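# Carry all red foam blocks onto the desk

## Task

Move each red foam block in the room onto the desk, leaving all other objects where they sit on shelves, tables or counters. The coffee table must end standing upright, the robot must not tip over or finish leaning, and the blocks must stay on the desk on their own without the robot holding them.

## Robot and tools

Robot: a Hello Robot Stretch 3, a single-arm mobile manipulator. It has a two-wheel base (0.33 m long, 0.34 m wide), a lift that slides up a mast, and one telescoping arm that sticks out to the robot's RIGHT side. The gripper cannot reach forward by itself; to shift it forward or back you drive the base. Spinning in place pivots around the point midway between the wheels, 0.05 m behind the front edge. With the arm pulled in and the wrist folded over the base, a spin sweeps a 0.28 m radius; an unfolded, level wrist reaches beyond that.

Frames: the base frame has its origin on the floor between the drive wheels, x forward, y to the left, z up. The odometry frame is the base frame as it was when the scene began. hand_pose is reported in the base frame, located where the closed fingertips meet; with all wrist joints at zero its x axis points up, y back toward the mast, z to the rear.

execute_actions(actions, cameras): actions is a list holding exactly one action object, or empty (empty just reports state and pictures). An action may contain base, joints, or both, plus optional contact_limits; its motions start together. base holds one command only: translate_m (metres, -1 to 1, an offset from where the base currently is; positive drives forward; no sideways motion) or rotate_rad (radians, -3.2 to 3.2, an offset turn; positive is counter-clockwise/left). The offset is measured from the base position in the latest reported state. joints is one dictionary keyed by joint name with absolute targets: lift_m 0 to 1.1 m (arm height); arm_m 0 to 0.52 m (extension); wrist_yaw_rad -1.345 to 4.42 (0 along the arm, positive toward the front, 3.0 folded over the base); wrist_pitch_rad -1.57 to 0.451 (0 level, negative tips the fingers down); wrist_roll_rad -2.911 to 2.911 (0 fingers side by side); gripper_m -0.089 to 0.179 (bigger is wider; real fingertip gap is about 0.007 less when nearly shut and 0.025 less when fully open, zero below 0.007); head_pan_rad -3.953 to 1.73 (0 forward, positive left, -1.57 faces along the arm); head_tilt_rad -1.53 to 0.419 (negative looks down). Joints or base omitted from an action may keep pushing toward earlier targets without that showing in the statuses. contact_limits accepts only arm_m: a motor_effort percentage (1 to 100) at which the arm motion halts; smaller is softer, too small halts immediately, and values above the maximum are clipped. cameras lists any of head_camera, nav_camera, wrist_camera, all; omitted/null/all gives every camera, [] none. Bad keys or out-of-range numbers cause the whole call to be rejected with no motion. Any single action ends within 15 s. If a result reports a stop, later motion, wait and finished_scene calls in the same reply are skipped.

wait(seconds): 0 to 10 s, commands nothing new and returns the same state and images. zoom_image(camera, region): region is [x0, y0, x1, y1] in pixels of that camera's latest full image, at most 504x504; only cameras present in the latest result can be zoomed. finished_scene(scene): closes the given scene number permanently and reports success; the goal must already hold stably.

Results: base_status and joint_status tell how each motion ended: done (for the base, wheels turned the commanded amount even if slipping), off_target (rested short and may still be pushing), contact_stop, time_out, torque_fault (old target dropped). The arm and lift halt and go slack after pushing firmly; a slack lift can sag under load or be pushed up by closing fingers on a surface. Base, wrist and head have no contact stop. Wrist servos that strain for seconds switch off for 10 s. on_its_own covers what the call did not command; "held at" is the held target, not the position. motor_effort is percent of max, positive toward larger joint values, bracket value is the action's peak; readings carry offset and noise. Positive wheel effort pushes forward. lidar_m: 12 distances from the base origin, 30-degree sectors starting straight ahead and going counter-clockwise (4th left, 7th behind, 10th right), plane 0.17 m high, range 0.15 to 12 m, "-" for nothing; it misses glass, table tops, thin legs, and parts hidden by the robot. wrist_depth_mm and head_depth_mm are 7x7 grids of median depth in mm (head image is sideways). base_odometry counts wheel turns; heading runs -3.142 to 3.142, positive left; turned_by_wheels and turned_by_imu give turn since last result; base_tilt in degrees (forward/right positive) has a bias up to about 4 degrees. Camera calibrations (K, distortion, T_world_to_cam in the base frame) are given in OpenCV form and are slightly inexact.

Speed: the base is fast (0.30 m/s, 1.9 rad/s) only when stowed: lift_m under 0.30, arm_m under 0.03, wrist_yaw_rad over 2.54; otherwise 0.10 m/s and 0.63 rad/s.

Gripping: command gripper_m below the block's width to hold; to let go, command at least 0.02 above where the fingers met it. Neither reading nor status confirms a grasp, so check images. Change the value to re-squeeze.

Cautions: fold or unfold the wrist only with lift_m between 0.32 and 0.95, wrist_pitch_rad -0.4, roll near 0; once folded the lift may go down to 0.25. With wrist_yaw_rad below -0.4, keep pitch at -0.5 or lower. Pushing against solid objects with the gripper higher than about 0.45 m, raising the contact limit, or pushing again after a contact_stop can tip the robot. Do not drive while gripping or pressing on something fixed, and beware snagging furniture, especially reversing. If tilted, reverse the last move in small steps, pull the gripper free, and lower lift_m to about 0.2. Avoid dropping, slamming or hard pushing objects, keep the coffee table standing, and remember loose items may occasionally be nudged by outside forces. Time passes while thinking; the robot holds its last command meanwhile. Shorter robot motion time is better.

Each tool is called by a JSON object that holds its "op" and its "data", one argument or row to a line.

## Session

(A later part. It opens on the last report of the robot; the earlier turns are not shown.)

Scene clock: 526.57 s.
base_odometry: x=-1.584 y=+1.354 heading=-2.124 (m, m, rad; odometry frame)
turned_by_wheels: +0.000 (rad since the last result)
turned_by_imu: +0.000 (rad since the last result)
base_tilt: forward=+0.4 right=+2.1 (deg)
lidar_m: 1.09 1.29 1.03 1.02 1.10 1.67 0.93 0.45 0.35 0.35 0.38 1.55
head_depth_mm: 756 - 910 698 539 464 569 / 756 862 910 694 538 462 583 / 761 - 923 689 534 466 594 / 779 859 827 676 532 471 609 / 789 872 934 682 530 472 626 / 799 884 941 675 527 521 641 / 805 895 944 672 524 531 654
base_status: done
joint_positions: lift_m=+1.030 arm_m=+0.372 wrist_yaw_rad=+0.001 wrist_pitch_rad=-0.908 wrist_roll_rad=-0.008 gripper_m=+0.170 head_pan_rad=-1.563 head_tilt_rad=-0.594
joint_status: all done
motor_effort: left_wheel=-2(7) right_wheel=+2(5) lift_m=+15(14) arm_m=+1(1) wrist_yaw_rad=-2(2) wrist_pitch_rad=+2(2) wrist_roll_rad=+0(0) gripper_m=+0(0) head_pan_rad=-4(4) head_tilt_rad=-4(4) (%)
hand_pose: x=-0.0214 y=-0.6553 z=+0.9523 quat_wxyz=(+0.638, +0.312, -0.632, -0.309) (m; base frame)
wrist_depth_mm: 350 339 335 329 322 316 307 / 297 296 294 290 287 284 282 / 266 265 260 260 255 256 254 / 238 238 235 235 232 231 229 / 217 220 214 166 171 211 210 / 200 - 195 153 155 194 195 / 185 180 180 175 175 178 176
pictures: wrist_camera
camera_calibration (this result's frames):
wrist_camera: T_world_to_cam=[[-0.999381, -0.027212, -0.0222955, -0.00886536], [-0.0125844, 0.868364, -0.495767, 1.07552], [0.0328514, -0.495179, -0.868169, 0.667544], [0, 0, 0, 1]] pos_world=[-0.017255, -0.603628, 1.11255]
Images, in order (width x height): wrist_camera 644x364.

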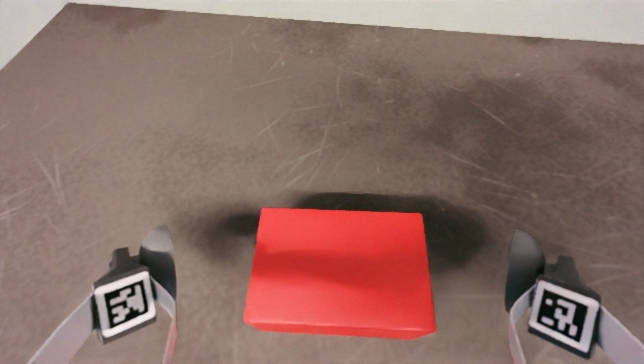

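{"op": "execute_actions", "data": {
  "actions": [
    {"joints": {"lift_m": 1.008}}
  ],
  "cameras": ["wrist_camera"]
}}

{"op": "execute_actions", "data": {
  "actions": [
    {"joints": {"gripper_m": 0.06}}
  ],
  "cameras": ["wrist_camera"]
}}

Scene clock: 533.03 s.
base_odometry: x=-1.584 y=+1.354 heading=-2.124 (m, m, rad; odometry frame)
turned_by_wheels: +0.000 (rad since the last result)
turned_by_imu: +0.000 (rad since the last result)
base_tilt: forward=+0.4 right=+2.1 (deg)
lidar_m: 1.09 1.29 1.03 1.02 1.11 1.67 0.93 0.44 0.35 0.35 0.38 1.55
head_depth_mm: 760 808 886 700 540 460 569 / 765 - 913 695 536 463 581 / 770 - 900 675 535 466 596 / 781 854 - 679 532 471 609 / 789 871 934 668 530 472 625 / 799 883 937 678 527 520 638 / 806 894 940 673 524 530 655
base_status: not commanded
joint_positions: lift_m=+1.008 arm_m=+0.372 wrist_yaw_rad=+0.001 wrist_pitch_rad=-0.908 wrist_roll_rad=-0.008 gripper_m=+0.170 head_pan_rad=-1.563 head_tilt_rad=-0.594
joint_status: all done
motor_effort: left_wheel=-2(2) right_wheel=+2(2) lift_m=+15(15) arm_m=+1(1) wrist_yaw_rad=-1(1) wrist_pitch_rad=+2(2) wrist_roll_rad=+0(0) gripper_m=+1(1) head_pan_rad=-4(5) head_tilt_rad=-3(3) (%)
hand_pose: x=-0.0214 y=-0.6553 z=+0.9303 quat_wxyz=(+0.638, +0.312, -0.632, -0.309) (m; base frame)
wrist_depth_mm: 305 305 298 298 292 286 287 / 268 265 262 261 257 255 252 / 236 235 233 231 230 226 227 / 213 212 210 208 207 207 204 / 194 196 188 143 144 188 187 / 178 - 171 131 130 173 173 / - 161 161 156 156 160 157
pictures: wrist_camera
camera_calibration (this result's frames):
wrist_camera: T_world_to_cam=[[-0.999381, -0.0272119, -0.0222956, -0.00935596], [-0.0125842, 0.868365, -0.495765, 1.0646], [0.0328514, -0.495178, -0.86817, 0.648436], [0, 0, 0, 1]] pos_world=[-0.017255, -0.603628, 1.09054]
Images, in order (width x height): wrist_camera 644x364.

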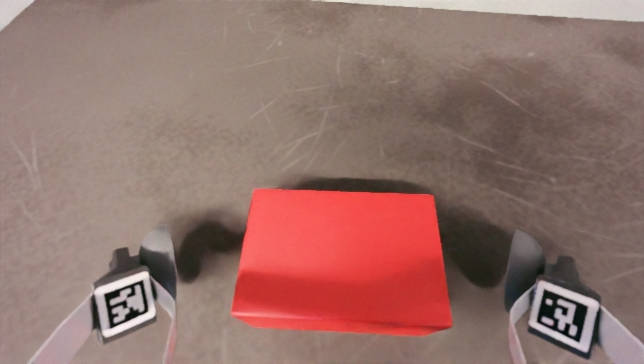

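Scene clock: 534.63 s.
base_odometry: x=-1.584 y=+1.354 heading=-2.124 (m, m, rad; odometry frame)
turned_by_wheels: +0.000 (rad since the last result)
turned_by_imu: +0.000 (rad since the last result)
base_tilt: forward=+0.4 right=+2.1 (deg)
lidar_m: 1.09 1.29 1.03 1.02 1.10 1.67 0.93 0.44 0.35 0.35 0.38 1.54
head_depth_mm: 757 804 886 700 540 460 569 / 765 - 909 696 537 462 582 / 768 - 875 688 535 466 594 / 779 853 - 676 532 471 609 / 786 871 928 679 531 473 624 / 799 883 940 678 526 519 640 / 802 891 945 674 525 530 654
base_status: not commanded
joint_positions: lift_m=+1.008 arm_m=+0.372 wrist_yaw_rad=+0.001 wrist_pitch_rad=-0.909 wrist_roll_rad=-0.008 gripper_m=+0.061 head_pan_rad=-1.563 head_tilt_rad=-0.594
joint_status: all done
motor_effort: left_wheel=-2(2) right_wheel=+2(2) lift_m=+15(15) arm_m=+2(1) wrist_yaw_rad=-1(1) wrist_pitch_rad=+2(2) wrist_roll_rad=-1(1) gripper_m=-16(100) head_pan_rad=-3(3) head_tilt_rad=-5(4) (%)
hand_pose: x=-0.0214 y=-0.6552 z=+0.9302 quat_wxyz=(+0.638, +0.312, -0.632, -0.309) (m; base frame)
wrist_depth_mm: 306 303 299 295 292 291 284 / 268 265 263 259 256 256 252 / 236 235 233 231 231 228 226 / 213 212 211 209 206 205 204 / 194 192 189 142 141 188 187 / 178 177 131 130 129 173 172 / 164 163 160 157 156 158 159
pictures: wrist_camera
camera_calibration (this result's frames):
wrist_camera: T_world_to_cam=[[-0.999381, -0.0272042, -0.0223057, -0.00934039], [-0.0125856, 0.868562, -0.495421, 1.06431], [0.0328514, -0.494833, -0.868367, 0.64884], [0, 0, 0, 1]] pos_world=[-0.0172549, -0.603605, 1.0905]
Images, in order (width x height): wrist_camera 644x364.

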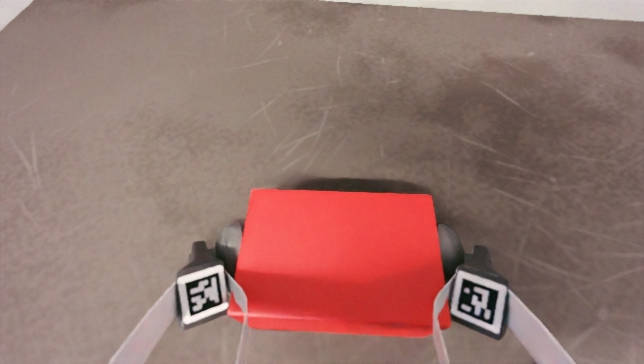

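{"op": "execute_actions", "data": {
  "actions": [
    {"joints": {"lift_m": 1.07}}
  ],
  "cameras": []
}}

{"op": "execute_actions", "data": {
  "actions": [
    {"joints": {"arm_m": 0.0, "wrist_pitch_rad": -0.4}}
  ],
  "cameras": []
}}

{"op": "execute_actions", "data": {
  "actions": [
    {"joints": {"wrist_yaw_rad": 1.4, "head_pan_rad": -0.8, "head_tilt_rad": -0.9}}
  ],
  "cameras": ["nav_camera", "wrist_camera"]
}}

Scene clock: 555.10 s.
base_odometry: x=-1.584 y=+1.354 heading=-2.124 (m, m, rad; odometry frame)
turned_by_wheels: +0.000 (rad since the last result)
turned_by_imu: +0.000 (rad since the last result)
base_tilt: forward=+0.3 right=+2.1 (deg)
lidar_m: 1.09 1.29 1.03 1.02 1.10 1.67 0.93 0.44 0.35 0.35 0.38 1.55
head_depth_mm: - 847 897 700 540 461 569 / 784 857 910 696 538 462 582 / - 877 920 691 534 467 594 / 772 857 652 687 531 472 608 / 787 873 933 681 529 473 624 / 796 883 939 677 526 520 638 / 806 895 943 672 524 531 655
base_status: not commanded
joint_positions: lift_m=+1.070 arm_m=+0.372 wrist_yaw_rad=+0.001 wrist_pitch_rad=-0.910 wrist_roll_rad=-0.008 gripper_m=+0.061 head_pan_rad=-1.563 head_tilt_rad=-0.594
joint_status: all done
motor_effort: left_wheel=-2(2) right_wheel=+2(2) lift_m=+29(31) arm_m=+1(2) wrist_yaw_rad=+0(1) wrist_pitch_rad=+2(3) wrist_roll_rad=+0(0) gripper_m=-16(17) head_pan_rad=-5(4) head_tilt_rad=-4(5) (%)
hand_pose: x=-0.0214 y=-0.6550 z=+0.9912 quat_wxyz=(+0.638, +0.312, -0.632, -0.309) (m; base frame)
wrist_depth_mm: 413 378 371 359 339 324 312 / 375 351 349 346 344 340 341 / 317 314 313 309 306 304 299 / 285 283 283 279 276 274 273 / 258 257 255 143 142 252 249 / 237 236 131 130 130 232 228 / 220 218 213 209 210 210 213
pictures: none
No camera images: the call's "cameras" was empty. Leave "cameras" out to get every camera's image.

Scene clock: 559.03 s.
base_odometry: x=-1.584 y=+1.354 heading=-2.124 (m, m, rad; odometry frame)
turned_by_wheels: +0.000 (rad since the last result)
turned_by_imu: +0.000 (rad since the last result)
base_tilt: forward=+0.4 right=+2.1 (deg)
lidar_m: 1.09 1.29 1.03 1.02 1.10 1.67 0.93 0.44 0.35 0.35 0.38 1.55
head_depth_mm: 760 - - - - - 571 / 767 - - - - - 612 / 772 - - - - - 619 / 784 850 - 361 - 516 610 / 789 872 931 627 529 473 624 / 800 884 940 677 527 521 639 / 807 895 947 675 524 531 654
base_status: not commanded
joint_positions: lift_m=+1.070 arm_m=+0.000 wrist_yaw_rad=+0.001 wrist_pitch_rad=-0.424 wrist_roll_rad=-0.008 gripper_m=+0.061 head_pan_rad=-1.563 head_tilt_rad=-0.594
joint_status: all done
motor_effort: left_wheel=-2(2) right_wheel=+2(2) lift_m=+29(29) arm_m=-3(3) wrist_yaw_rad=-1(2) wrist_pitch_rad=+7(7) wrist_roll_rad=-1(0) gripper_m=-17(17) head_pan_rad=-5(4) head_tilt_rad=-4(3) (%)
hand_pose: x=-0.0212 y=-0.3689 z=+1.0810 quat_wxyz=(+0.694, +0.150, -0.688, -0.148) (m; base frame)
wrist_depth_mm: 709 677 643 612 591 561 538 / 772 722 692 669 648 625 582 / 865 831 739 687 685 656 630 / 955 846 542 551 544 541 547 / - 438 420 142 141 427 424 / 361 360 131 131 129 358 356 / 308 303 296 288 286 296 305
pictures: none
No camera images: the call's "cameras" was empty. Leave "cameras" out to get every camera's image.

Scene clock: 560.73 s.
base_odometry: x=-1.584 y=+1.354 heading=-2.124 (m, m, rad; odometry frame)
turned_by_wheels: +0.000 (rad since the last result)
turned_by_imu: +0.000 (rad since the last result)
base_tilt: forward=+0.3 right=+2.0 (deg)
lidar_m: 1.09 1.29 1.03 1.02 1.10 1.67 0.93 0.44 0.35 0.35 0.38 1.54
head_depth_mm: 947 - - - 585 657 813 / 1045 1138 600 - 656 796 1083 / 1167 1294 530 631 778 1006 1129 / 1302 1460 - 730 985 1243 1127 / 1475 1743 - 1574 1431 1260 1122 / 1707 2086 2069 1594 1420 1254 1119 / 1913 2174 1949 1625 1416 1243 1114
base_status: not commanded
joint_positions: lift_m=+1.070 arm_m=+0.000 wrist_yaw_rad=+1.397 wrist_pitch_rad=-0.424 wrist_roll_rad=-0.008 gripper_m=+0.061 head_pan_rad=-0.807 head_tilt_rad=-0.889
joint_status: all done
motor_effort: left_wheel=-2(2) right_wheel=+2(2) lift_m=+29(29) arm_m=-2(3) wrist_yaw_rad=+2(2) wrist_pitch_rad=+6(7) wrist_roll_rad=+0(0) gripper_m=-17(16) head_pan_rad=+3(44) head_tilt_rad=-7(35) (%)
hand_pose: x=+0.1989 y=-0.1840 z=+1.0810 quat_wxyz=(+0.627, +0.557, -0.431, +0.333) (m; base frame)
wrist_depth_mm: - 869 850 - - - 859 / - 987 942 - - - 851 / - - - - - - 860 / - - - - - - 867 / - - - 142 142 - 792 / - - 131 130 130 360 354 / - - - - 465 320 304
pictures: nav_camera (sideways: a quarter turn counterclockwise sets it upright), wrist_camera
camera_calibration (this result's frames):
nav_camera: T_world_to_cam=[[0.546108, -0.528328, 0.650105, -0.806906], [-0.703303, -0.710769, 0.0131675, 0.0407989], [0.455117, -0.464411, -0.75973, 0.94482], [0, 0, 0, 1]] pos_world=[0.0393473, 0.0414731, 1.24184]
wrist_camera: T_world_to_cam=[[-0.139778, -0.990154, -0.00760843, -0.137072], [-0.531441, 0.0815015, -0.843165, 1.06677], [0.835483, -0.113813, -0.5376, 0.558596], [0, 0, 0, 1]] pos_world=[0.0810666, -0.15909, 1.19872]
Images, in order (width x height): nav_camera 672x504, wrist_camera 644x364.

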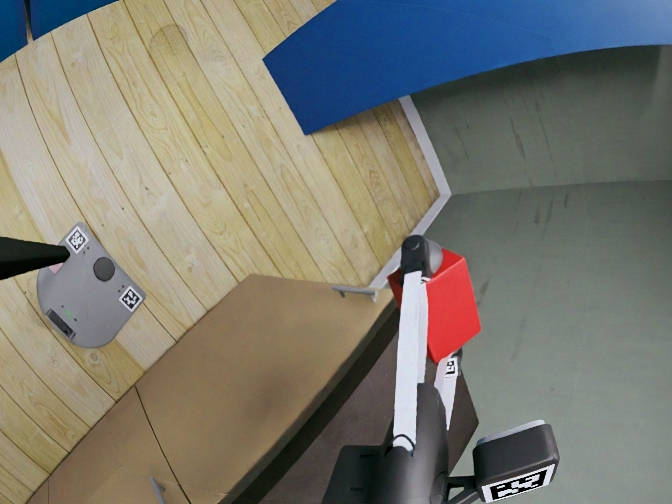

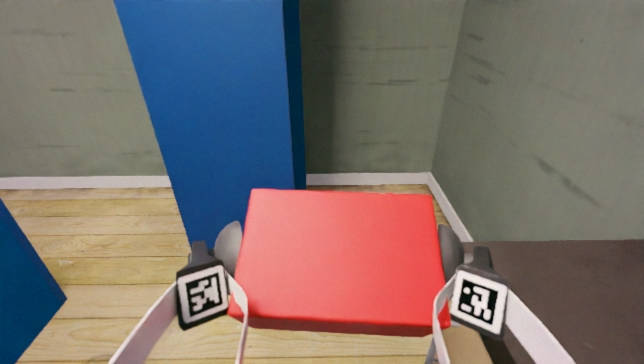

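{"op": "execute_actions", "data": {
  "actions": [
    {"joints": {"lift_m": 0.9}}
  ],
  "cameras": []
}}

{"op": "execute_actions", "data": {
  "actions": [
    {"joints": {"wrist_yaw_rad": 2.62, "head_pan_rad": -0.3, "head_tilt_rad": -1.3}}
  ],
  "cameras": ["nav_camera", "head_camera"]
}}

Scene clock: 575.67 s.
base_odometry: x=-1.584 y=+1.354 heading=-2.124 (m, m, rad; odometry frame)
turned_by_wheels: +0.000 (rad since the last result)
turned_by_imu: +0.000 (rad since the last result)
base_tilt: forward=+0.4 right=+2.1 (deg)
lidar_m: 1.09 1.30 1.03 1.02 1.10 1.67 0.93 0.44 0.35 0.35 0.38 1.55
head_depth_mm: 955 717 579 485 542 - 876 / 1051 1107 576 518 - - 1100 / 1166 1293 571 626 814 1200 1131 / 1300 1502 602 691 855 1238 1132 / 1477 1732 1929 1655 394 1260 1121 / 1708 2079 1950 1659 1423 1254 1118 / 1923 2188 1955 1639 1422 1243 1120
base_status: not commanded
joint_positions: lift_m=+0.900 arm_m=+0.000 wrist_yaw_rad=+1.397 wrist_pitch_rad=-0.423 wrist_roll_rad=-0.008 gripper_m=+0.061 head_pan_rad=-0.807 head_tilt_rad=-0.889
joint_status: all done
motor_effort: left_wheel=-2(2) right_wheel=+3(2) lift_m=+15(26) arm_m=-2(2) wrist_yaw_rad=+2(2) wrist_pitch_rad=+6(6) wrist_roll_rad=+0(0) gripper_m=-16(16) head_pan_rad=+4(3) head_tilt_rad=-7(8) (%)
hand_pose: x=+0.1990 y=-0.1840 z=+0.9120 quat_wxyz=(+0.627, +0.557, -0.431, +0.333) (m; base frame)
wrist_depth_mm: - 872 895 - - - 859 / - 986 944 - - - 880 / - - - - - - 312 / - - - - - 312 230 / - - - 143 142 329 198 / - - 131 131 130 291 213 / - - - - 464 347 224
pictures: none
No camera images: the call's "cameras" was empty. Leave "cameras" out to get every camera's image.

Scene clock: 577.27 s.
base_odometry: x=-1.584 y=+1.354 heading=-2.124 (m, m, rad; odometry frame)
turned_by_wheels: +0.000 (rad since the last result)
turned_by_imu: +0.000 (rad since the last result)
base_tilt: forward=+0.3 right=+2.0 (deg)
lidar_m: 1.09 1.29 1.03 1.02 1.10 1.67 0.93 0.44 0.35 0.35 0.38 1.55
head_depth_mm: 1633 1521 776 834 877 1036 1138 / 1629 1520 1421 1135 - 1191 1142 / 1629 1519 1422 1336 1279 - 1133 / 1608 1517 1413 1336 1261 - 1120 / 1584 1493 1408 1333 1235 - 1120 / 1237 1468 1397 1319 323 1159 1113 / 1204 1458 1398 1314 330 1161 1138
base_status: not commanded
joint_positions: lift_m=+0.900 arm_m=+0.000 wrist_yaw_rad=+2.617 wrist_pitch_rad=-0.423 wrist_roll_rad=-0.008 gripper_m=+0.061 head_pan_rad=-0.307 head_tilt_rad=-1.284
joint_status: all done
motor_effort: left_wheel=-1(1) right_wheel=+2(2) lift_m=+15(15) arm_m=-2(2) wrist_yaw_rad=+2(2) wrist_pitch_rad=+6(6) wrist_roll_rad=+0(0) gripper_m=-17(16) head_pan_rad=+5(38) head_tilt_rad=-10(43) (%)
hand_pose: x=+0.0908 y=+0.0484 z=+0.9120 quat_wxyz=(+0.323, +0.703, -0.034, +0.632) (m; base frame)
wrist_depth_mm: 766 832 907 - - - - / 821 925 - - - - - / 863 - - - - - - / - - - - - - 945 / - - - 142 142 - 946 / - - 131 131 130 - 983 / - - - - - - -
pictures: head_camera (sideways: a quarter turn clockwise sets it upright), nav_camera (sideways: a quarter turn counterclockwise sets it upright)
camera_calibration (this result's frames):
head_camera: T_world_to_cam=[[-0.916968, 0.288083, -0.276002, 0.387251], [0.307096, 0.951286, -0.027348, 0.0322935], [0.254679, -0.109836, -0.960768, 1.19833], [0, 0, 0, 1]] pos_world=[0.0399898, -0.01066, 1.25909]
nav_camera: T_world_to_cam=[[0.915448, -0.259862, 0.307289, -0.362601], [-0.273606, -0.96184, 0.00171231, 0.053095], [0.295118, -0.0856438, -0.951615, 1.19516], [0, 0, 0, 1]] pos_world=[-0.00624452, 0.0592007, 1.24867]
Images, in order (width x height): head_camera 896x504, nav_camera 672x504.

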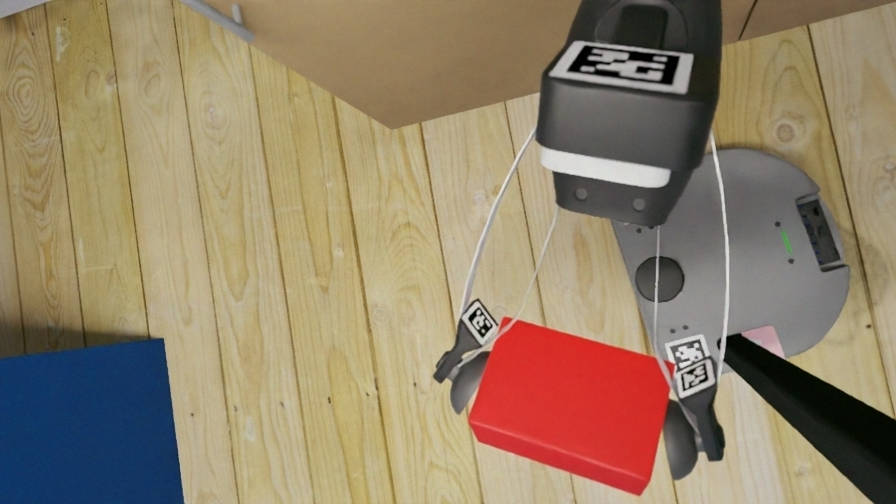

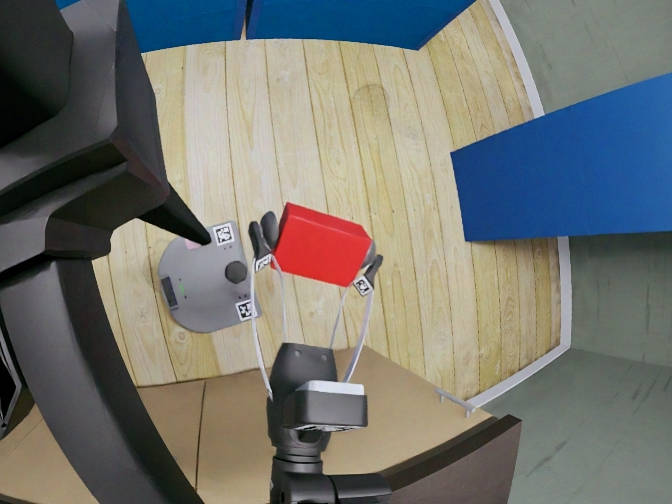

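{"op": "execute_actions", "data": {
  "actions": [
    {"joints": {"lift_m": 0.29, "head_pan_rad": 0.0, "head_tilt_rad": -0.6}}
  ],
  "cameras": ["wrist_camera"]
}}

{"op": "execute_actions", "data": {
  "actions": [
    {"base": {"rotate_rad": 0.885}}
  ],
  "cameras": []
}}

{"op": "execute_actions", "data": {
  "actions": [
    {"base": {"translate_m": 0.86}}
  ],
  "cameras": ["nav_camera"]
}}

Scene clock: 597.70 s.
base_odometry: x=-1.584 y=+1.354 heading=-2.124 (m, m, rad; odometry frame)
turned_by_wheels: +0.000 (rad since the last result)
turned_by_imu: +0.001 (rad since the last result)
base_tilt: forward=+0.4 right=+2.1 (deg)
lidar_m: 1.09 1.29 1.03 1.02 1.10 1.67 0.93 0.44 0.35 0.35 0.38 1.54
head_depth_mm: 1688 1869 2085 2268 1811 1472 1258 / 1706 1876 2096 2243 1806 1473 1244 / 900 1004 1157 2064 1739 1475 1245 / 906 1005 1125 1286 1484 1468 1243 / 917 1015 1136 1292 1506 1449 1236 / 923 1025 1150 1338 1618 1450 1230 / 971 1942 2223 2249 1777 1445 1228
base_status: not commanded
joint_positions: lift_m=+0.290 arm_m=+0.000 wrist_yaw_rad=+2.617 wrist_pitch_rad=-0.423 wrist_roll_rad=-0.008 gripper_m=+0.061 head_pan_rad=-0.007 head_tilt_rad=-0.606
joint_status: all done
motor_effort: left_wheel=-1(2) right_wheel=+2(2) lift_m=+15(16) arm_m=-2(3) wrist_yaw_rad=+2(2) wrist_pitch_rad=+6(6) wrist_roll_rad=+0(0) gripper_m=-17(16) head_pan_rad=+5(29) head_tilt_rad=+4(47) (%)
hand_pose: x=+0.0908 y=+0.0485 z=+0.3020 quat_wxyz=(+0.323, +0.703, -0.034, +0.632) (m; base frame)
wrist_depth_mm: 796 837 899 - - - - / 827 890 - - - - - / 893 932 - - - - - / 808 786 786 778 810 801 778 / 649 632 619 142 142 612 617 / - 523 131 130 129 524 509 / - - 286 415 416 432 435
pictures: wrist_camera
camera_calibration (this result's frames):
wrist_camera: T_world_to_cam=[[0.881917, -0.471345, -0.0075746, -0.0458311], [-0.258671, -0.470433, -0.843672, 0.335699], [0.394097, 0.746008, -0.536806, 0.254779], [0, 0, 0, 1]] pos_world=[0.0268474, -0.0537453, 0.419639]
Images, in order (width x height): wrist_camera 644x364.

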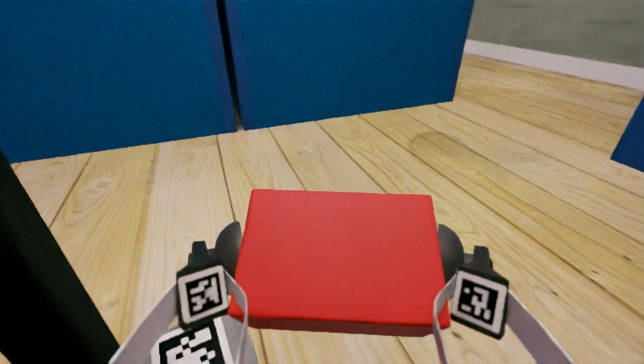

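Scene clock: 599.50 s.
base_odometry: x=-1.584 y=+1.354 heading=-1.239 (m, m, rad; odometry frame)
turned_by_wheels: +0.885 (rad since the last result)
turned_by_imu: +0.876 (rad since the last result)
base_tilt: forward=+0.4 right=+2.0 (deg)
lidar_m: 1.07 1.02 1.05 1.39 1.76 0.52 0.37 0.35 0.36 0.48 1.09 1.12
head_depth_mm: 2190 2350 2487 2343 1827 1474 1253 / 1174 1379 2725 2318 1799 1473 1248 / 1094 1226 1396 1620 1741 1472 1244 / 1023 1136 1277 1463 1679 1470 1239 / 960 1056 1185 1345 1544 1461 1235 / 904 998 1107 1241 1414 1445 1235 / 855 937 1029 1148 1292 1415 1227
base_status: done
joint_positions: lift_m=+0.290 arm_m=+0.000 wrist_yaw_rad=+2.617 wrist_pitch_rad=-0.423 wrist_roll_rad=-0.008 gripper_m=+0.061 head_pan_rad=-0.007 head_tilt_rad=-0.606
joint_status: not commanded
motor_effort: left_wheel=-2(11) right_wheel=+2(11) lift_m=+15(15) arm_m=-2(2) wrist_yaw_rad=+2(3) wrist_pitch_rad=+6(6) wrist_roll_rad=+0(1) gripper_m=-17(17) head_pan_rad=+5(4) head_tilt_rad=+4(3) (%)
hand_pose: x=+0.0908 y=+0.0485 z=+0.3020 quat_wxyz=(+0.323, +0.703, -0.034, +0.632) (m; base frame)
wrist_depth_mm: - - - - 899 792 719 / - - - - 967 848 754 / - - - - - 912 802 / 817 808 806 804 789 795 783 / 628 627 614 142 141 614 628 / - 517 131 131 130 521 518 / - - 286 420 421 429 443
pictures: none
No camera images: the call's "cameras" was empty. Leave "cameras" out to get every camera's image.

Scene clock: 604.13 s.
base_odometry: x=-1.304 y=+0.541 heading=-1.239 (m, m, rad; odometry frame)
turned_by_wheels: +0.000 (rad since the last result)
turned_by_imu: +0.005 (rad since the last result)
base_tilt: forward=+0.3 right=+2.0 (deg)
lidar_m: 0.30 0.28 0.29 0.39 0.99 1.58 1.13 1.08 0.93 0.72 1.22 0.42
head_depth_mm: 308 352 410 491 612 811 1223 / 291 323 371 436 529 673 917 / - 299 339 392 466 574 742 / - 286 312 356 416 500 625 / - - 293 326 376 444 538 / - - - 301 343 398 474 / - - - 289 315 361 422
base_status: done
joint_positions: lift_m=+0.290 arm_m=+0.000 wrist_yaw_rad=+2.618 wrist_pitch_rad=-0.423 wrist_roll_rad=-0.008 gripper_m=+0.061 head_pan_rad=-0.007 head_tilt_rad=-0.605
joint_status: not commanded
motor_effort: left_wheel=-2(6) right_wheel=+3(10) lift_m=+15(15) arm_m=-2(2) wrist_yaw_rad=+1(2) wrist_pitch_rad=+6(6) wrist_roll_rad=+0(0) gripper_m=-17(16) head_pan_rad=+4(3) head_tilt_rad=+4(4) (%)
hand_pose: x=+0.0907 y=+0.0485 z=+0.3020 quat_wxyz=(+0.323, +0.703, -0.034, +0.632) (m; base frame)
wrist_depth_mm: 535 430 352 298 257 228 203 / 641 483 388 324 275 242 214 / 770 557 425 353 298 260 228 / 803 658 487 361 317 279 243 / 652 638 522 142 142 299 260 / - 510 132 131 130 312 278 / - - 286 412 407 374 301
pictures: nav_camera (sideways: a quarter turn counterclockwise sets it upright)
camera_calibration (this result's frames):
nav_camera: T_world_to_cam=[[0.547423, 0.0253307, 0.836473, -1.04982], [0.015368, -0.999678, 0.0202156, 0.0272329], [0.836715, 0.0017884, -0.547635, 0.66661], [0, 0, 0, 1]] pos_world=[0.0165136, 0.0526247, 1.24265]
Images, in order (width x height): nav_camera 672x504.

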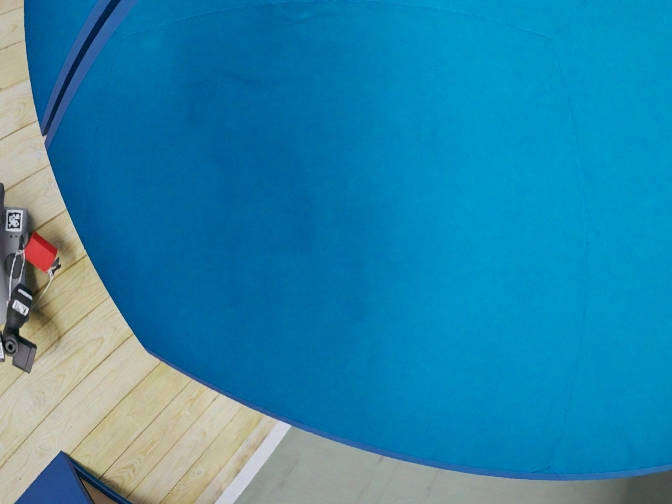

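{"op": "execute_actions", "data": {
  "actions": [
    {"base": {"translate_m": -0.08}}
  ],
  "cameras": []
}}

{"op": "execute_actions", "data": {
  "actions": [
    {"base": {"rotate_rad": -0.89}}
  ],
  "cameras": ["nav_camera", "head_camera"]
}}

Scene clock: 619.70 s.
base_odometry: x=-1.330 y=+0.616 heading=-1.239 (m, m, rad; odometry frame)
turned_by_wheels: +0.000 (rad since the last result)
turned_by_imu: +0.000 (rad since the last result)
base_tilt: forward=+0.3 right=+2.1 (deg)
lidar_m: 0.37 0.35 0.36 0.48 1.23 1.48 1.06 1.02 1.65 0.73 0.98 0.52
head_depth_mm: 397 453 529 632 785 1414 1251 / 368 415 478 562 682 868 1174 / 343 384 436 505 601 738 956 / 321 356 401 459 536 643 804 / 302 333 371 421 484 570 693 / 289 312 345 388 442 513 609 / - 294 323 360 406 465 543
base_status: done
joint_positions: lift_m=+0.290 arm_m=+0.000 wrist_yaw_rad=+2.618 wrist_pitch_rad=-0.423 wrist_roll_rad=-0.008 gripper_m=+0.061 head_pan_rad=-0.007 head_tilt_rad=-0.605
joint_status: not commanded
motor_effort: left_wheel=-2(12) right_wheel=+2(6) lift_m=+15(15) arm_m=-2(2) wrist_yaw_rad=+1(2) wrist_pitch_rad=+6(6) wrist_roll_rad=+0(1) gripper_m=-16(16) head_pan_rad=+4(4) head_tilt_rad=+2(4) (%)
hand_pose: x=+0.0907 y=+0.0485 z=+0.3020 quat_wxyz=(+0.323, +0.703, -0.034, +0.632) (m; base frame)
wrist_depth_mm: 689 523 442 367 318 282 253 / 788 594 480 397 339 297 266 / 970 690 535 435 365 317 282 / 792 755 603 443 393 346 300 / 630 632 598 143 142 370 322 / - 521 131 130 130 385 342 / - - 288 417 420 424 372
pictures: none
No camera images: the call's "cameras" was empty. Leave "cameras" out to get every camera's image.

Scene clock: 621.57 s.
base_odometry: x=-1.330 y=+0.616 heading=-2.129 (m, m, rad; odometry frame)
turned_by_wheels: -0.890 (rad since the last result)
turned_by_imu: -0.880 (rad since the last result)
base_tilt: forward=+0.4 right=+2.0 (deg)
lidar_m: 1.61 0.45 0.36 0.35 0.38 0.58 2.17 1.29 1.02 1.02 0.86 0.73
head_depth_mm: 1307 1353 1243 1092 996 1021 1185 / 1336 1478 1625 1817 1586 1370 1223 / 1354 1498 1674 1897 1802 1471 1247 / 1363 1510 1695 1921 1788 1468 1242 / 1378 1528 1708 1957 1777 1450 1229 / 1385 1532 1725 1958 1778 1450 1230 / 1400 1566 1753 2007 1715 994 1041
base_status: done
joint_positions: lift_m=+0.290 arm_m=+0.000 wrist_yaw_rad=+2.618 wrist_pitch_rad=-0.423 wrist_roll_rad=-0.008 gripper_m=+0.061 head_pan_rad=-0.007 head_tilt_rad=-0.605
joint_status: not commanded
motor_effort: left_wheel=+2(10) right_wheel=-2(8) lift_m=+15(15) arm_m=-2(2) wrist_yaw_rad=+2(1) wrist_pitch_rad=+6(6) wrist_roll_rad=+0(1) gripper_m=-16(17) head_pan_rad=+3(4) head_tilt_rad=+3(3) (%)
hand_pose: x=+0.0907 y=+0.0485 z=+0.3020 quat_wxyz=(+0.323, +0.703, -0.034, +0.632) (m; base frame)
wrist_depth_mm: 296 319 347 388 429 480 - / 313 345 379 419 467 533 - / 335 367 405 458 519 597 - / 361 394 431 470 568 687 768 / 399 437 447 143 142 621 619 / - 464 131 131 129 530 512 / - - 288 416 414 425 434
pictures: head_camera (sideways: a quarter turn clockwise sets it upright), nav_camera (sideways: a quarter turn counterclockwise sets it upright)
camera_calibration (this result's frames):
head_camera: T_world_to_cam=[[-0.574483, 0.00128045, -0.818516, 1.09196], [0.0280302, 0.999443, -0.0181097, 0.0219895], [0.818036, -0.0333469, -0.574199, 0.692332], [0, 0, 0, 1]] pos_world=[0.0603414, -0.000288375, 1.29172]
nav_camera: T_world_to_cam=[[0.547246, 0.0253485, 0.836588, -1.04997], [0.0153939, -0.999677, 0.0202203, 0.0272266], [0.83683, 0.00181291, -0.547459, 0.66638], [0, 0, 0, 1]] pos_world=[0.0165245, 0.0526249, 1.24266]
Images, in order (width x height): head_camera 896x504, nav_camera 672x504.

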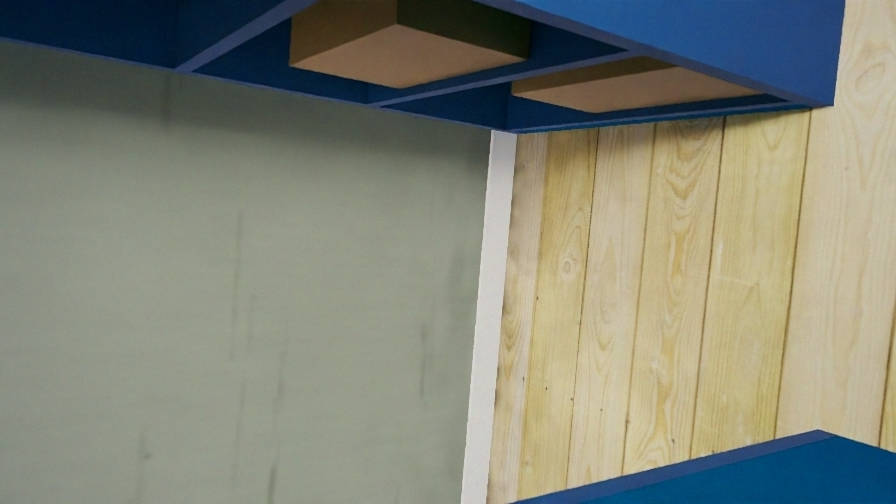

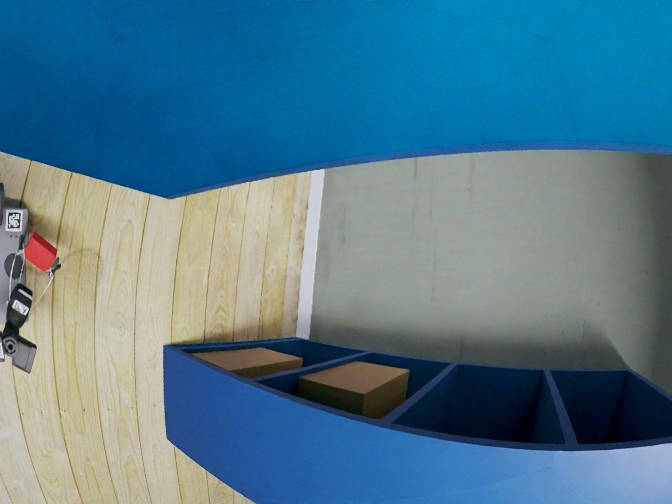

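{"op": "execute_actions", "data": {
  "actions": [
    {"base": {"rotate_rad": -0.07}}
  ],
  "cameras": []
}}

{"op": "execute_actions", "data": {
  "actions": [
    {"base": {"translate_m": 0.6}}
  ],
  "cameras": ["head_camera"]
}}

Scene clock: 651.03 s.
base_odometry: x=-1.330 y=+0.616 heading=-2.199 (m, m, rad; odometry frame)
turned_by_wheels: -0.070 (rad since the last result)
turned_by_imu: -0.069 (rad since the last result)
base_tilt: forward=+0.3 right=+2.1 (deg)
lidar_m: 1.58 0.47 0.36 0.35 0.37 0.53 1.76 1.37 1.04 1.01 0.91 0.73
head_depth_mm: 1307 1283 921 804 887 1042 1205 / 1328 1411 1457 1269 1245 1135 1203 / 1353 1503 1689 1909 1795 1465 1249 / 1356 1510 1678 1920 1799 1468 1241 / 1363 1516 1691 1917 1781 1454 1238 / 1369 1513 1712 1917 1774 1456 1236 / 1370 1523 1695 1955 1766 1448 1146
base_status: done
joint_positions: lift_m=+0.290 arm_m=+0.000 wrist_yaw_rad=+2.618 wrist_pitch_rad=-0.423 wrist_roll_rad=-0.008 gripper_m=+0.061 head_pan_rad=-0.007 head_tilt_rad=-0.605
joint_status: not commanded
motor_effort: left_wheel=+1(11) right_wheel=-2(9) lift_m=+15(15) arm_m=-3(2) wrist_yaw_rad=+1(1) wrist_pitch_rad=+6(6) wrist_roll_rad=+0(1) gripper_m=-16(17) head_pan_rad=+4(4) head_tilt_rad=+3(3) (%)
hand_pose: x=+0.0907 y=+0.0485 z=+0.3020 quat_wxyz=(+0.323, +0.703, -0.034, +0.632) (m; base frame)
wrist_depth_mm: 293 320 354 397 453 524 - / 309 340 381 433 496 582 - / 333 364 413 467 547 917 - / 358 395 439 492 593 744 788 / 387 422 443 142 142 626 621 / - 459 131 130 130 515 514 / - - 288 414 416 432 440
pictures: none
No camera images: the call's "cameras" was empty. Leave "cameras" out to get every camera's image.

Scene clock: 654.67 s.
base_odometry: x=-1.683 y=+0.131 heading=-2.199 (m, m, rad; odometry frame)
turned_by_wheels: +0.000 (rad since the last result)
turned_by_imu: +0.004 (rad since the last result)
base_tilt: forward=+0.3 right=+2.1 (deg)
lidar_m: 1.01 1.07 1.52 0.32 0.34 0.48 1.61 1.41 1.21 0.30 0.31 0.47
head_depth_mm: 823 899 985 1070 942 892 936 / 824 915 1022 1144 1313 1398 1225 / 826 917 1027 1172 1354 1473 1244 / 828 919 1030 1169 1352 1464 1237 / 834 918 1030 1175 1366 1456 1233 / 833 919 1038 1177 1357 1453 1228 / 834 924 1039 1182 1377 1456 1228
base_status: done
joint_positions: lift_m=+0.290 arm_m=+0.000 wrist_yaw_rad=+2.618 wrist_pitch_rad=-0.423 wrist_roll_rad=-0.008 gripper_m=+0.061 head_pan_rad=-0.007 head_tilt_rad=-0.605
joint_status: not commanded
motor_effort: left_wheel=+1(11) right_wheel=-2(6) lift_m=+15(15) arm_m=-2(2) wrist_yaw_rad=+1(1) wrist_pitch_rad=+6(6) wrist_roll_rad=+0(0) gripper_m=-16(16) head_pan_rad=+4(4) head_tilt_rad=+4(4) (%)
hand_pose: x=+0.0907 y=+0.0485 z=+0.3020 quat_wxyz=(+0.323, +0.703, -0.034, +0.632) (m; base frame)
wrist_depth_mm: 267 290 - - - 952 749 / 284 307 - - - - 773 / 303 333 - - - 998 798 / 326 361 749 792 777 787 778 / 353 389 406 142 142 622 624 / - 421 131 131 130 520 505 / - - 287 412 413 423 439
pictures: head_camera (sideways: a quarter turn clockwise sets it upright)
camera_calibration (this result's frames):
head_camera: T_world_to_cam=[[-0.574435, 0.00127538, -0.818549, 1.092], [0.028023, 0.999443, -0.0181085, 0.0219879], [0.818071, -0.0333403, -0.574151, 0.692269], [0, 0, 0, 1]] pos_world=[0.060342, -0.000287932, 1.29172]
Images, in order (width x height): head_camera 896x504.

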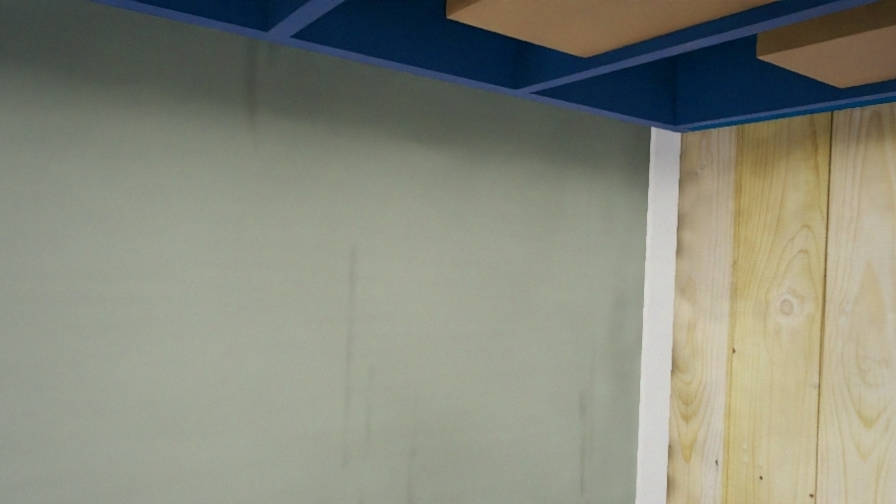

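{"op": "execute_actions", "data": {
  "actions": [
    {"base": {"translate_m": 0.53}}
  ],
  "cameras": []
}}

{"op": "execute_actions", "data": {
  "actions": [
    {"base": {"rotate_rad": 1.75}}
  ],
  "cameras": ["head_camera", "nav_camera"]
}}

Scene clock: 664.23 s.
base_odometry: x=-1.994 y=-0.298 heading=-2.199 (m, m, rad; odometry frame)
turned_by_wheels: +0.000 (rad since the last result)
turned_by_imu: +0.003 (rad since the last result)
base_tilt: forward=+0.4 right=+2.0 (deg)
lidar_m: 0.48 0.50 0.72 2.44 0.66 0.57 1.47 0.46 0.35 0.35 0.57 0.49
head_depth_mm: 363 401 449 510 589 698 831 / 364 402 450 511 592 702 862 / 365 403 452 514 595 706 865 / 366 404 453 515 597 710 872 / 366 406 454 517 599 714 877 / 368 407 457 519 602 716 882 / 369 408 458 520 605 721 887
base_status: done
joint_positions: lift_m=+0.290 arm_m=+0.000 wrist_yaw_rad=+2.618 wrist_pitch_rad=-0.423 wrist_roll_rad=-0.008 gripper_m=+0.061 head_pan_rad=-0.007 head_tilt_rad=-0.605
joint_status: not commanded
motor_effort: left_wheel=+1(11) right_wheel=-2(7) lift_m=+15(15) arm_m=-3(2) wrist_yaw_rad=+1(1) wrist_pitch_rad=+6(6) wrist_roll_rad=+0(1) gripper_m=-16(16) head_pan_rad=+4(3) head_tilt_rad=+3(3) (%)
hand_pose: x=+0.0907 y=+0.0485 z=+0.3020 quat_wxyz=(+0.323, +0.703, -0.034, +0.632) (m; base frame)
wrist_depth_mm: - - - 916 606 443 347 / - - - - 620 459 358 / - - - - 656 478 366 / 795 812 785 800 656 499 384 / 641 628 613 142 142 506 395 / - 523 130 130 129 479 396 / - - 288 417 414 427 406
pictures: none
No camera images: the call's "cameras" was empty. Leave "cameras" out to get every camera's image.

Scene clock: 666.50 s.
base_odometry: x=-1.994 y=-0.298 heading=-0.449 (m, m, rad; odometry frame)
turned_by_wheels: +1.750 (rad since the last result)
turned_by_imu: +1.729 (rad since the last result)
base_tilt: forward=+0.3 right=+2.0 (deg)
lidar_m: 2.56 0.57 0.57 2.27 0.41 0.35 0.35 0.54 0.48 0.48 0.55 0.92
head_depth_mm: 2564 2840 2655 2338 1812 1487 1252 / 2629 2848 2776 2324 1803 1475 1251 / 2690 2910 2870 2326 1798 1468 1247 / 2746 3031 2895 2319 1795 1464 1243 / 2780 3082 3210 2288 1785 1464 1232 / 2874 3060 2988 2263 1770 1458 1230 / 2925 3257 3140 2260 1114 1161 1183
base_status: done
joint_positions: lift_m=+0.290 arm_m=+0.000 wrist_yaw_rad=+2.618 wrist_pitch_rad=-0.423 wrist_roll_rad=-0.008 gripper_m=+0.061 head_pan_rad=-0.007 head_tilt_rad=-0.605
joint_status: not commanded
motor_effort: left_wheel=-2(8) right_wheel=+2(13) lift_m=+15(15) arm_m=-3(2) wrist_yaw_rad=+0(1) wrist_pitch_rad=+6(6) wrist_roll_rad=+0(0) gripper_m=-17(17) head_pan_rad=+4(4) head_tilt_rad=+3(4) (%)
hand_pose: x=+0.0907 y=+0.0485 z=+0.3020 quat_wxyz=(+0.323, +0.703, -0.034, +0.632) (m; base frame)
wrist_depth_mm: - - - 857 540 560 - / - - - 940 566 618 - / - - - 944 642 685 - / 790 804 801 774 692 752 774 / 624 632 620 143 141 618 614 / - 516 131 131 129 527 508 / - - 286 415 421 421 436
pictures: head_camera (sideways: a quarter turn clockwise sets it upright), nav_camera (sideways: a quarter turn counterclockwise sets it upright)
camera_calibration (this result's frames):
head_camera: T_world_to_cam=[[-0.574374, 0.00126642, -0.818592, 1.09206], [0.0280095, 0.999444, -0.0181069, 0.021986], [0.818113, -0.0333285, -0.57409, 0.69219], [0, 0, 0, 1]] pos_world=[0.0603428, -0.000287131, 1.29172]
nav_camera: T_world_to_cam=[[0.547134, 0.0253619, 0.836661, -1.05006], [0.0154144, -0.999677, 0.0202233, 0.0272227], [0.836903, 0.00183176, -0.547348, 0.666235], [0, 0, 0, 1]] pos_world=[0.0165311, 0.0526251, 1.24266]
Images, in order (width x height): head_camera 896x504, nav_camera 672x504.

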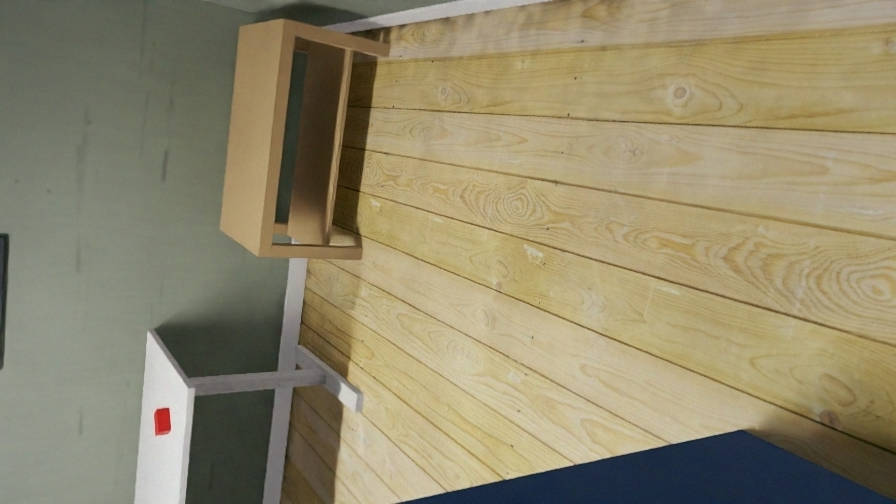

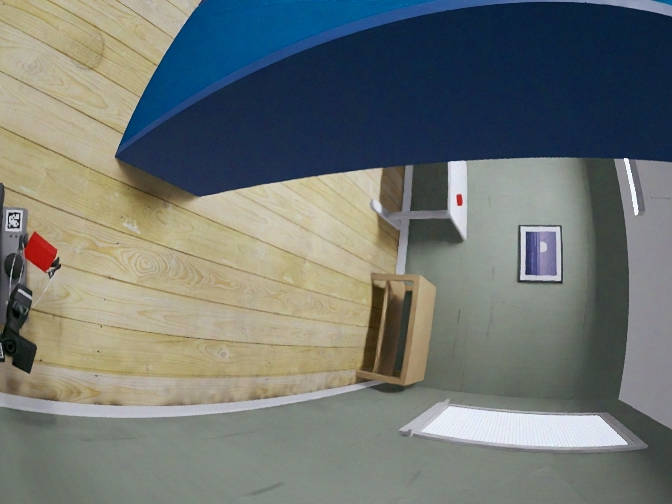

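{"op": "execute_actions", "data": {
  "actions": [
    {"base": {"rotate_rad": -0.1}}
  ],
  "cameras": []
}}

{"op": "execute_actions", "data": {
  "actions": [
    {"base": {"translate_m": 1.0}}
  ],
  "cameras": ["head_camera", "nav_camera"]
}}

Scene clock: 680.43 s.
base_odometry: x=-1.994 y=-0.298 heading=-0.549 (m, m, rad; odometry frame)
turned_by_wheels: -0.100 (rad since the last result)
turned_by_imu: -0.099 (rad since the last result)
base_tilt: forward=+0.3 right=+2.1 (deg)
lidar_m: 2.56 0.61 0.57 2.78 0.43 0.35 0.35 0.54 0.48 0.48 0.52 0.80
head_depth_mm: 2364 2104 1999 1860 1680 1456 1258 / 2630 2904 2747 2322 1821 1476 1253 / 2685 2909 2917 2331 1788 1474 1246 / 2732 2930 2905 2316 1784 1464 1243 / 2699 2975 3002 2301 1779 1459 1236 / 2757 3065 3171 2258 1777 1456 1227 / 2788 2975 2975 2263 1767 1451 1231
base_status: done
joint_positions: lift_m=+0.290 arm_m=+0.000 wrist_yaw_rad=+2.618 wrist_pitch_rad=-0.423 wrist_roll_rad=-0.008 gripper_m=+0.061 head_pan_rad=-0.007 head_tilt_rad=-0.605
joint_status: not commanded
motor_effort: left_wheel=+1(10) right_wheel=-2(9) lift_m=+15(15) arm_m=-2(3) wrist_yaw_rad=+1(1) wrist_pitch_rad=+6(6) wrist_roll_rad=-1(0) gripper_m=-17(16) head_pan_rad=+4(3) head_tilt_rad=+2(2) (%)
hand_pose: x=+0.0907 y=+0.0485 z=+0.3020 quat_wxyz=(+0.323, +0.703, -0.034, +0.632) (m; base frame)
wrist_depth_mm: - - - 636 560 619 - / - - - 716 606 702 - / - - - 771 676 778 - / 793 792 813 689 730 792 764 / 645 625 612 143 141 615 610 / - 522 131 130 130 521 519 / - - 287 416 414 424 436
pictures: none
No camera images: the call's "cameras" was empty. Leave "cameras" out to get every camera's image.

Scene clock: 685.53 s.
base_odometry: x=-1.141 y=-0.820 heading=-0.549 (m, m, rad; odometry frame)
turned_by_wheels: +0.000 (rad since the last result)
turned_by_imu: +0.006 (rad since the last result)
base_tilt: forward=+0.3 right=+2.1 (deg)
lidar_m: 1.56 1.90 2.74 0.72 0.49 0.58 1.34 0.77 0.62 0.62 0.67 1.04
head_depth_mm: 1752 1938 2054 1817 1825 1486 1256 / 1776 1960 2087 1975 1808 1469 1250 / 1793 1988 2116 1984 1812 1464 1251 / 1817 1999 2093 2058 1802 1457 1241 / 1837 2032 2217 2041 1787 1464 1231 / 1849 2053 2301 2278 1770 1446 1234 / 1871 2040 2338 2182 1765 1446 1228
base_status: done
joint_positions: lift_m=+0.290 arm_m=+0.000 wrist_yaw_rad=+2.618 wrist_pitch_rad=-0.423 wrist_roll_rad=-0.008 gripper_m=+0.061 head_pan_rad=-0.007 head_tilt_rad=-0.605
joint_status: not commanded
motor_effort: left_wheel=+2(11) right_wheel=-1(6) lift_m=+15(15) arm_m=-3(3) wrist_yaw_rad=+2(2) wrist_pitch_rad=+6(6) wrist_roll_rad=+0(0) gripper_m=-16(17) head_pan_rad=+3(4) head_tilt_rad=+2(3) (%)
hand_pose: x=+0.0907 y=+0.0485 z=+0.3020 quat_wxyz=(+0.323, +0.703, -0.034, +0.632) (m; base frame)
wrist_depth_mm: 825 - - - - - - / 634 - - - - - - / 611 - - - - - - / 621 786 801 804 785 792 796 / 581 628 615 142 142 623 617 / - 519 131 130 130 516 510 / - - 289 418 412 423 435
pictures: head_camera (sideways: a quarter turn clockwise sets it upright), nav_camera (sideways: a quarter turn counterclockwise sets it upright)
camera_calibration (this result's frames):
head_camera: T_world_to_cam=[[-0.574362, 0.00126486, -0.8186, 1.09207], [0.0280071, 0.999444, -0.0181066, 0.0219856], [0.818122, -0.0333264, -0.574078, 0.692174], [0, 0, 0, 1]] pos_world=[0.0603429, -0.000286992, 1.29173]
nav_camera: T_world_to_cam=[[0.547122, 0.0253634, 0.836669, -1.05007], [0.0154166, -0.999677, 0.0202236, 0.0272222], [0.836911, 0.00183385, -0.547336, 0.666219], [0, 0, 0, 1]] pos_world=[0.0165319, 0.0526251, 1.24266]
Images, in order (width x height): head_camera 896x504, nav_camera 672x504.

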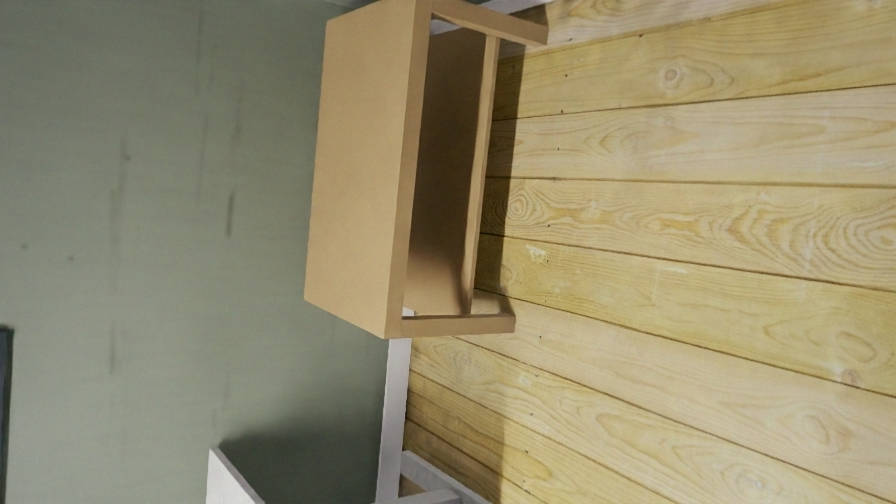

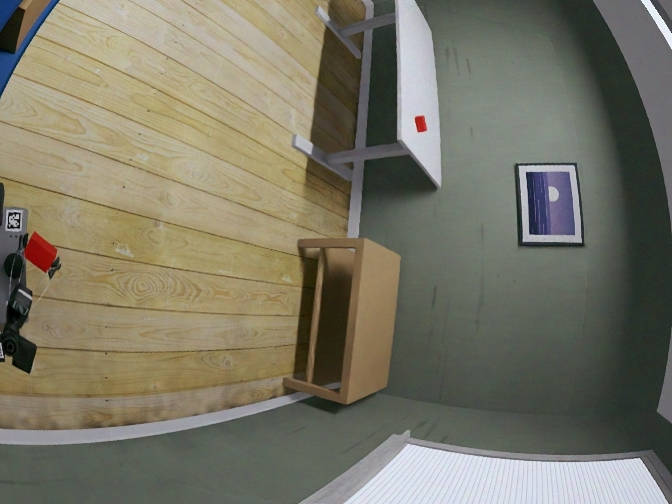

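{"op": "execute_actions", "data": {
  "actions": [
    {"base": {"rotate_rad": 0.745}}
  ],
  "cameras": []
}}

{"op": "execute_actions", "data": {
  "actions": [
    {"base": {"translate_m": 1.0}}
  ],
  "cameras": ["head_camera", "nav_camera"]
}}

Scene clock: 710.77 s.
base_odometry: x=-1.141 y=-0.820 heading=+0.196 (m, m, rad; odometry frame)
turned_by_wheels: +0.745 (rad since the last result)
turned_by_imu: +0.738 (rad since the last result)
base_tilt: forward=+0.3 right=+2.0 (deg)
lidar_m: 2.61 3.13 0.43 0.43 1.34 1.05 0.68 0.62 0.62 0.77 1.54 1.56
head_depth_mm: 2084 2186 1939 2265 1823 1483 1263 / 2265 2330 2654 2363 1816 1476 1250 / 2517 2380 2892 2338 1791 1478 1251 / 2787 2551 3161 2313 1791 1461 1245 / 3136 2771 2921 2293 1774 1458 1241 / 3121 3374 3172 2272 1774 1462 1231 / 2894 3168 3161 2264 1755 1446 1226
base_status: done
joint_positions: lift_m=+0.290 arm_m=+0.000 wrist_yaw_rad=+2.618 wrist_pitch_rad=-0.423 wrist_roll_rad=-0.008 gripper_m=+0.061 head_pan_rad=-0.007 head_tilt_rad=-0.605
joint_status: not commanded
motor_effort: left_wheel=-1(9) right_wheel=+2(10) lift_m=+15(15) arm_m=-2(3) wrist_yaw_rad=+2(2) wrist_pitch_rad=+6(6) wrist_roll_rad=+0(0) gripper_m=-16(17) head_pan_rad=+4(3) head_tilt_rad=+2(3) (%)
hand_pose: x=+0.0907 y=+0.0485 z=+0.3020 quat_wxyz=(+0.323, +0.703, -0.034, +0.632) (m; base frame)
wrist_depth_mm: 515 446 708 901 - - - / 595 497 458 800 - - - / - 557 504 872 - - - / 791 646 541 722 777 790 774 / 623 619 560 142 142 618 613 / - 515 131 130 130 521 506 / - - 289 412 413 426 434
pictures: none
No camera images: the call's "cameras" was empty. Leave "cameras" out to get every camera's image.

Scene clock: 715.87 s.
base_odometry: x=-0.160 y=-0.625 heading=+0.196 (m, m, rad; odometry frame)
turned_by_wheels: +0.000 (rad since the last result)
turned_by_imu: +0.006 (rad since the last result)
base_tilt: forward=+0.3 right=+2.1 (deg)
lidar_m: 1.72 2.34 1.53 0.99 0.90 0.91 1.53 1.40 1.41 0.99 1.46 1.04
head_depth_mm: 1447 1560 1453 1028 1704 1492 1226 / 1585 1712 1435 1025 1803 1480 1252 / 1749 1895 1421 1155 1800 1477 1249 / 1937 2057 1419 2126 1786 1459 1241 / 2182 2380 1488 2107 1780 1464 1237 / 2318 2586 1671 2296 1773 1462 1232 / 2186 2384 2584 2279 1773 1452 1226
base_status: done
joint_positions: lift_m=+0.290 arm_m=+0.000 wrist_yaw_rad=+2.618 wrist_pitch_rad=-0.423 wrist_roll_rad=-0.008 gripper_m=+0.061 head_pan_rad=-0.007 head_tilt_rad=-0.605
joint_status: not commanded
motor_effort: left_wheel=-2(6) right_wheel=+2(11) lift_m=+15(15) arm_m=-2(3) wrist_yaw_rad=+2(1) wrist_pitch_rad=+6(6) wrist_roll_rad=+0(0) gripper_m=-15(16) head_pan_rad=+3(4) head_tilt_rad=+2(2) (%)
hand_pose: x=+0.0907 y=+0.0485 z=+0.3020 quat_wxyz=(+0.323, +0.703, -0.034, +0.632) (m; base frame)
wrist_depth_mm: 748 - - - - - - / 789 - - - - - - / 840 - - - - - - / 773 816 790 783 789 796 765 / 618 639 609 143 142 619 619 / - 520 131 131 130 523 509 / - - 287 418 419 427 436
pictures: head_camera (sideways: a quarter turn clockwise sets it upright), nav_camera (sideways: a quarter turn counterclockwise sets it upright)
camera_calibration (this result's frames):
head_camera: T_world_to_cam=[[-0.574352, 0.00126228, -0.818608, 1.09208], [0.028003, 0.999444, -0.0181064, 0.0219853], [0.81813, -0.0333229, -0.574068, 0.69216], [0, 0, 0, 1]] pos_world=[0.0603431, -0.000286756, 1.29173]
nav_camera: T_world_to_cam=[[0.547111, 0.0253659, 0.836676, -1.05008], [0.0154207, -0.999677, 0.0202239, 0.0272218], [0.836918, 0.00183746, -0.547325, 0.666205], [0, 0, 0, 1]] pos_world=[0.0165324, 0.0526251, 1.24266]
Images, in order (width x height): head_camera 896x504, nav_camera 672x504.

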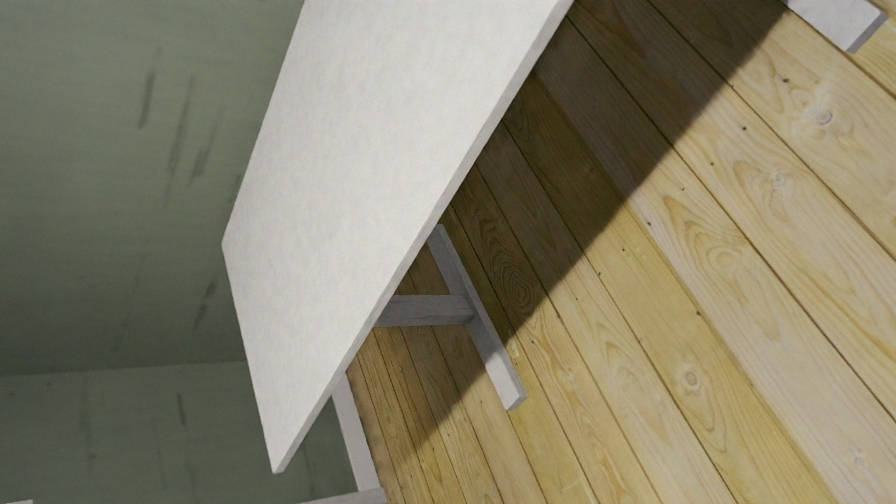

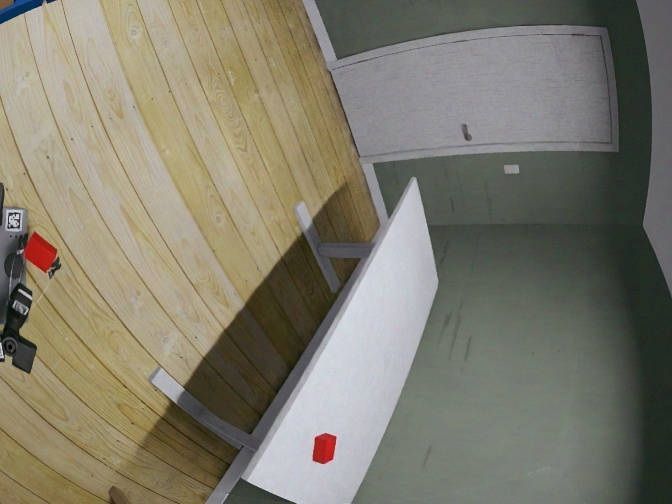

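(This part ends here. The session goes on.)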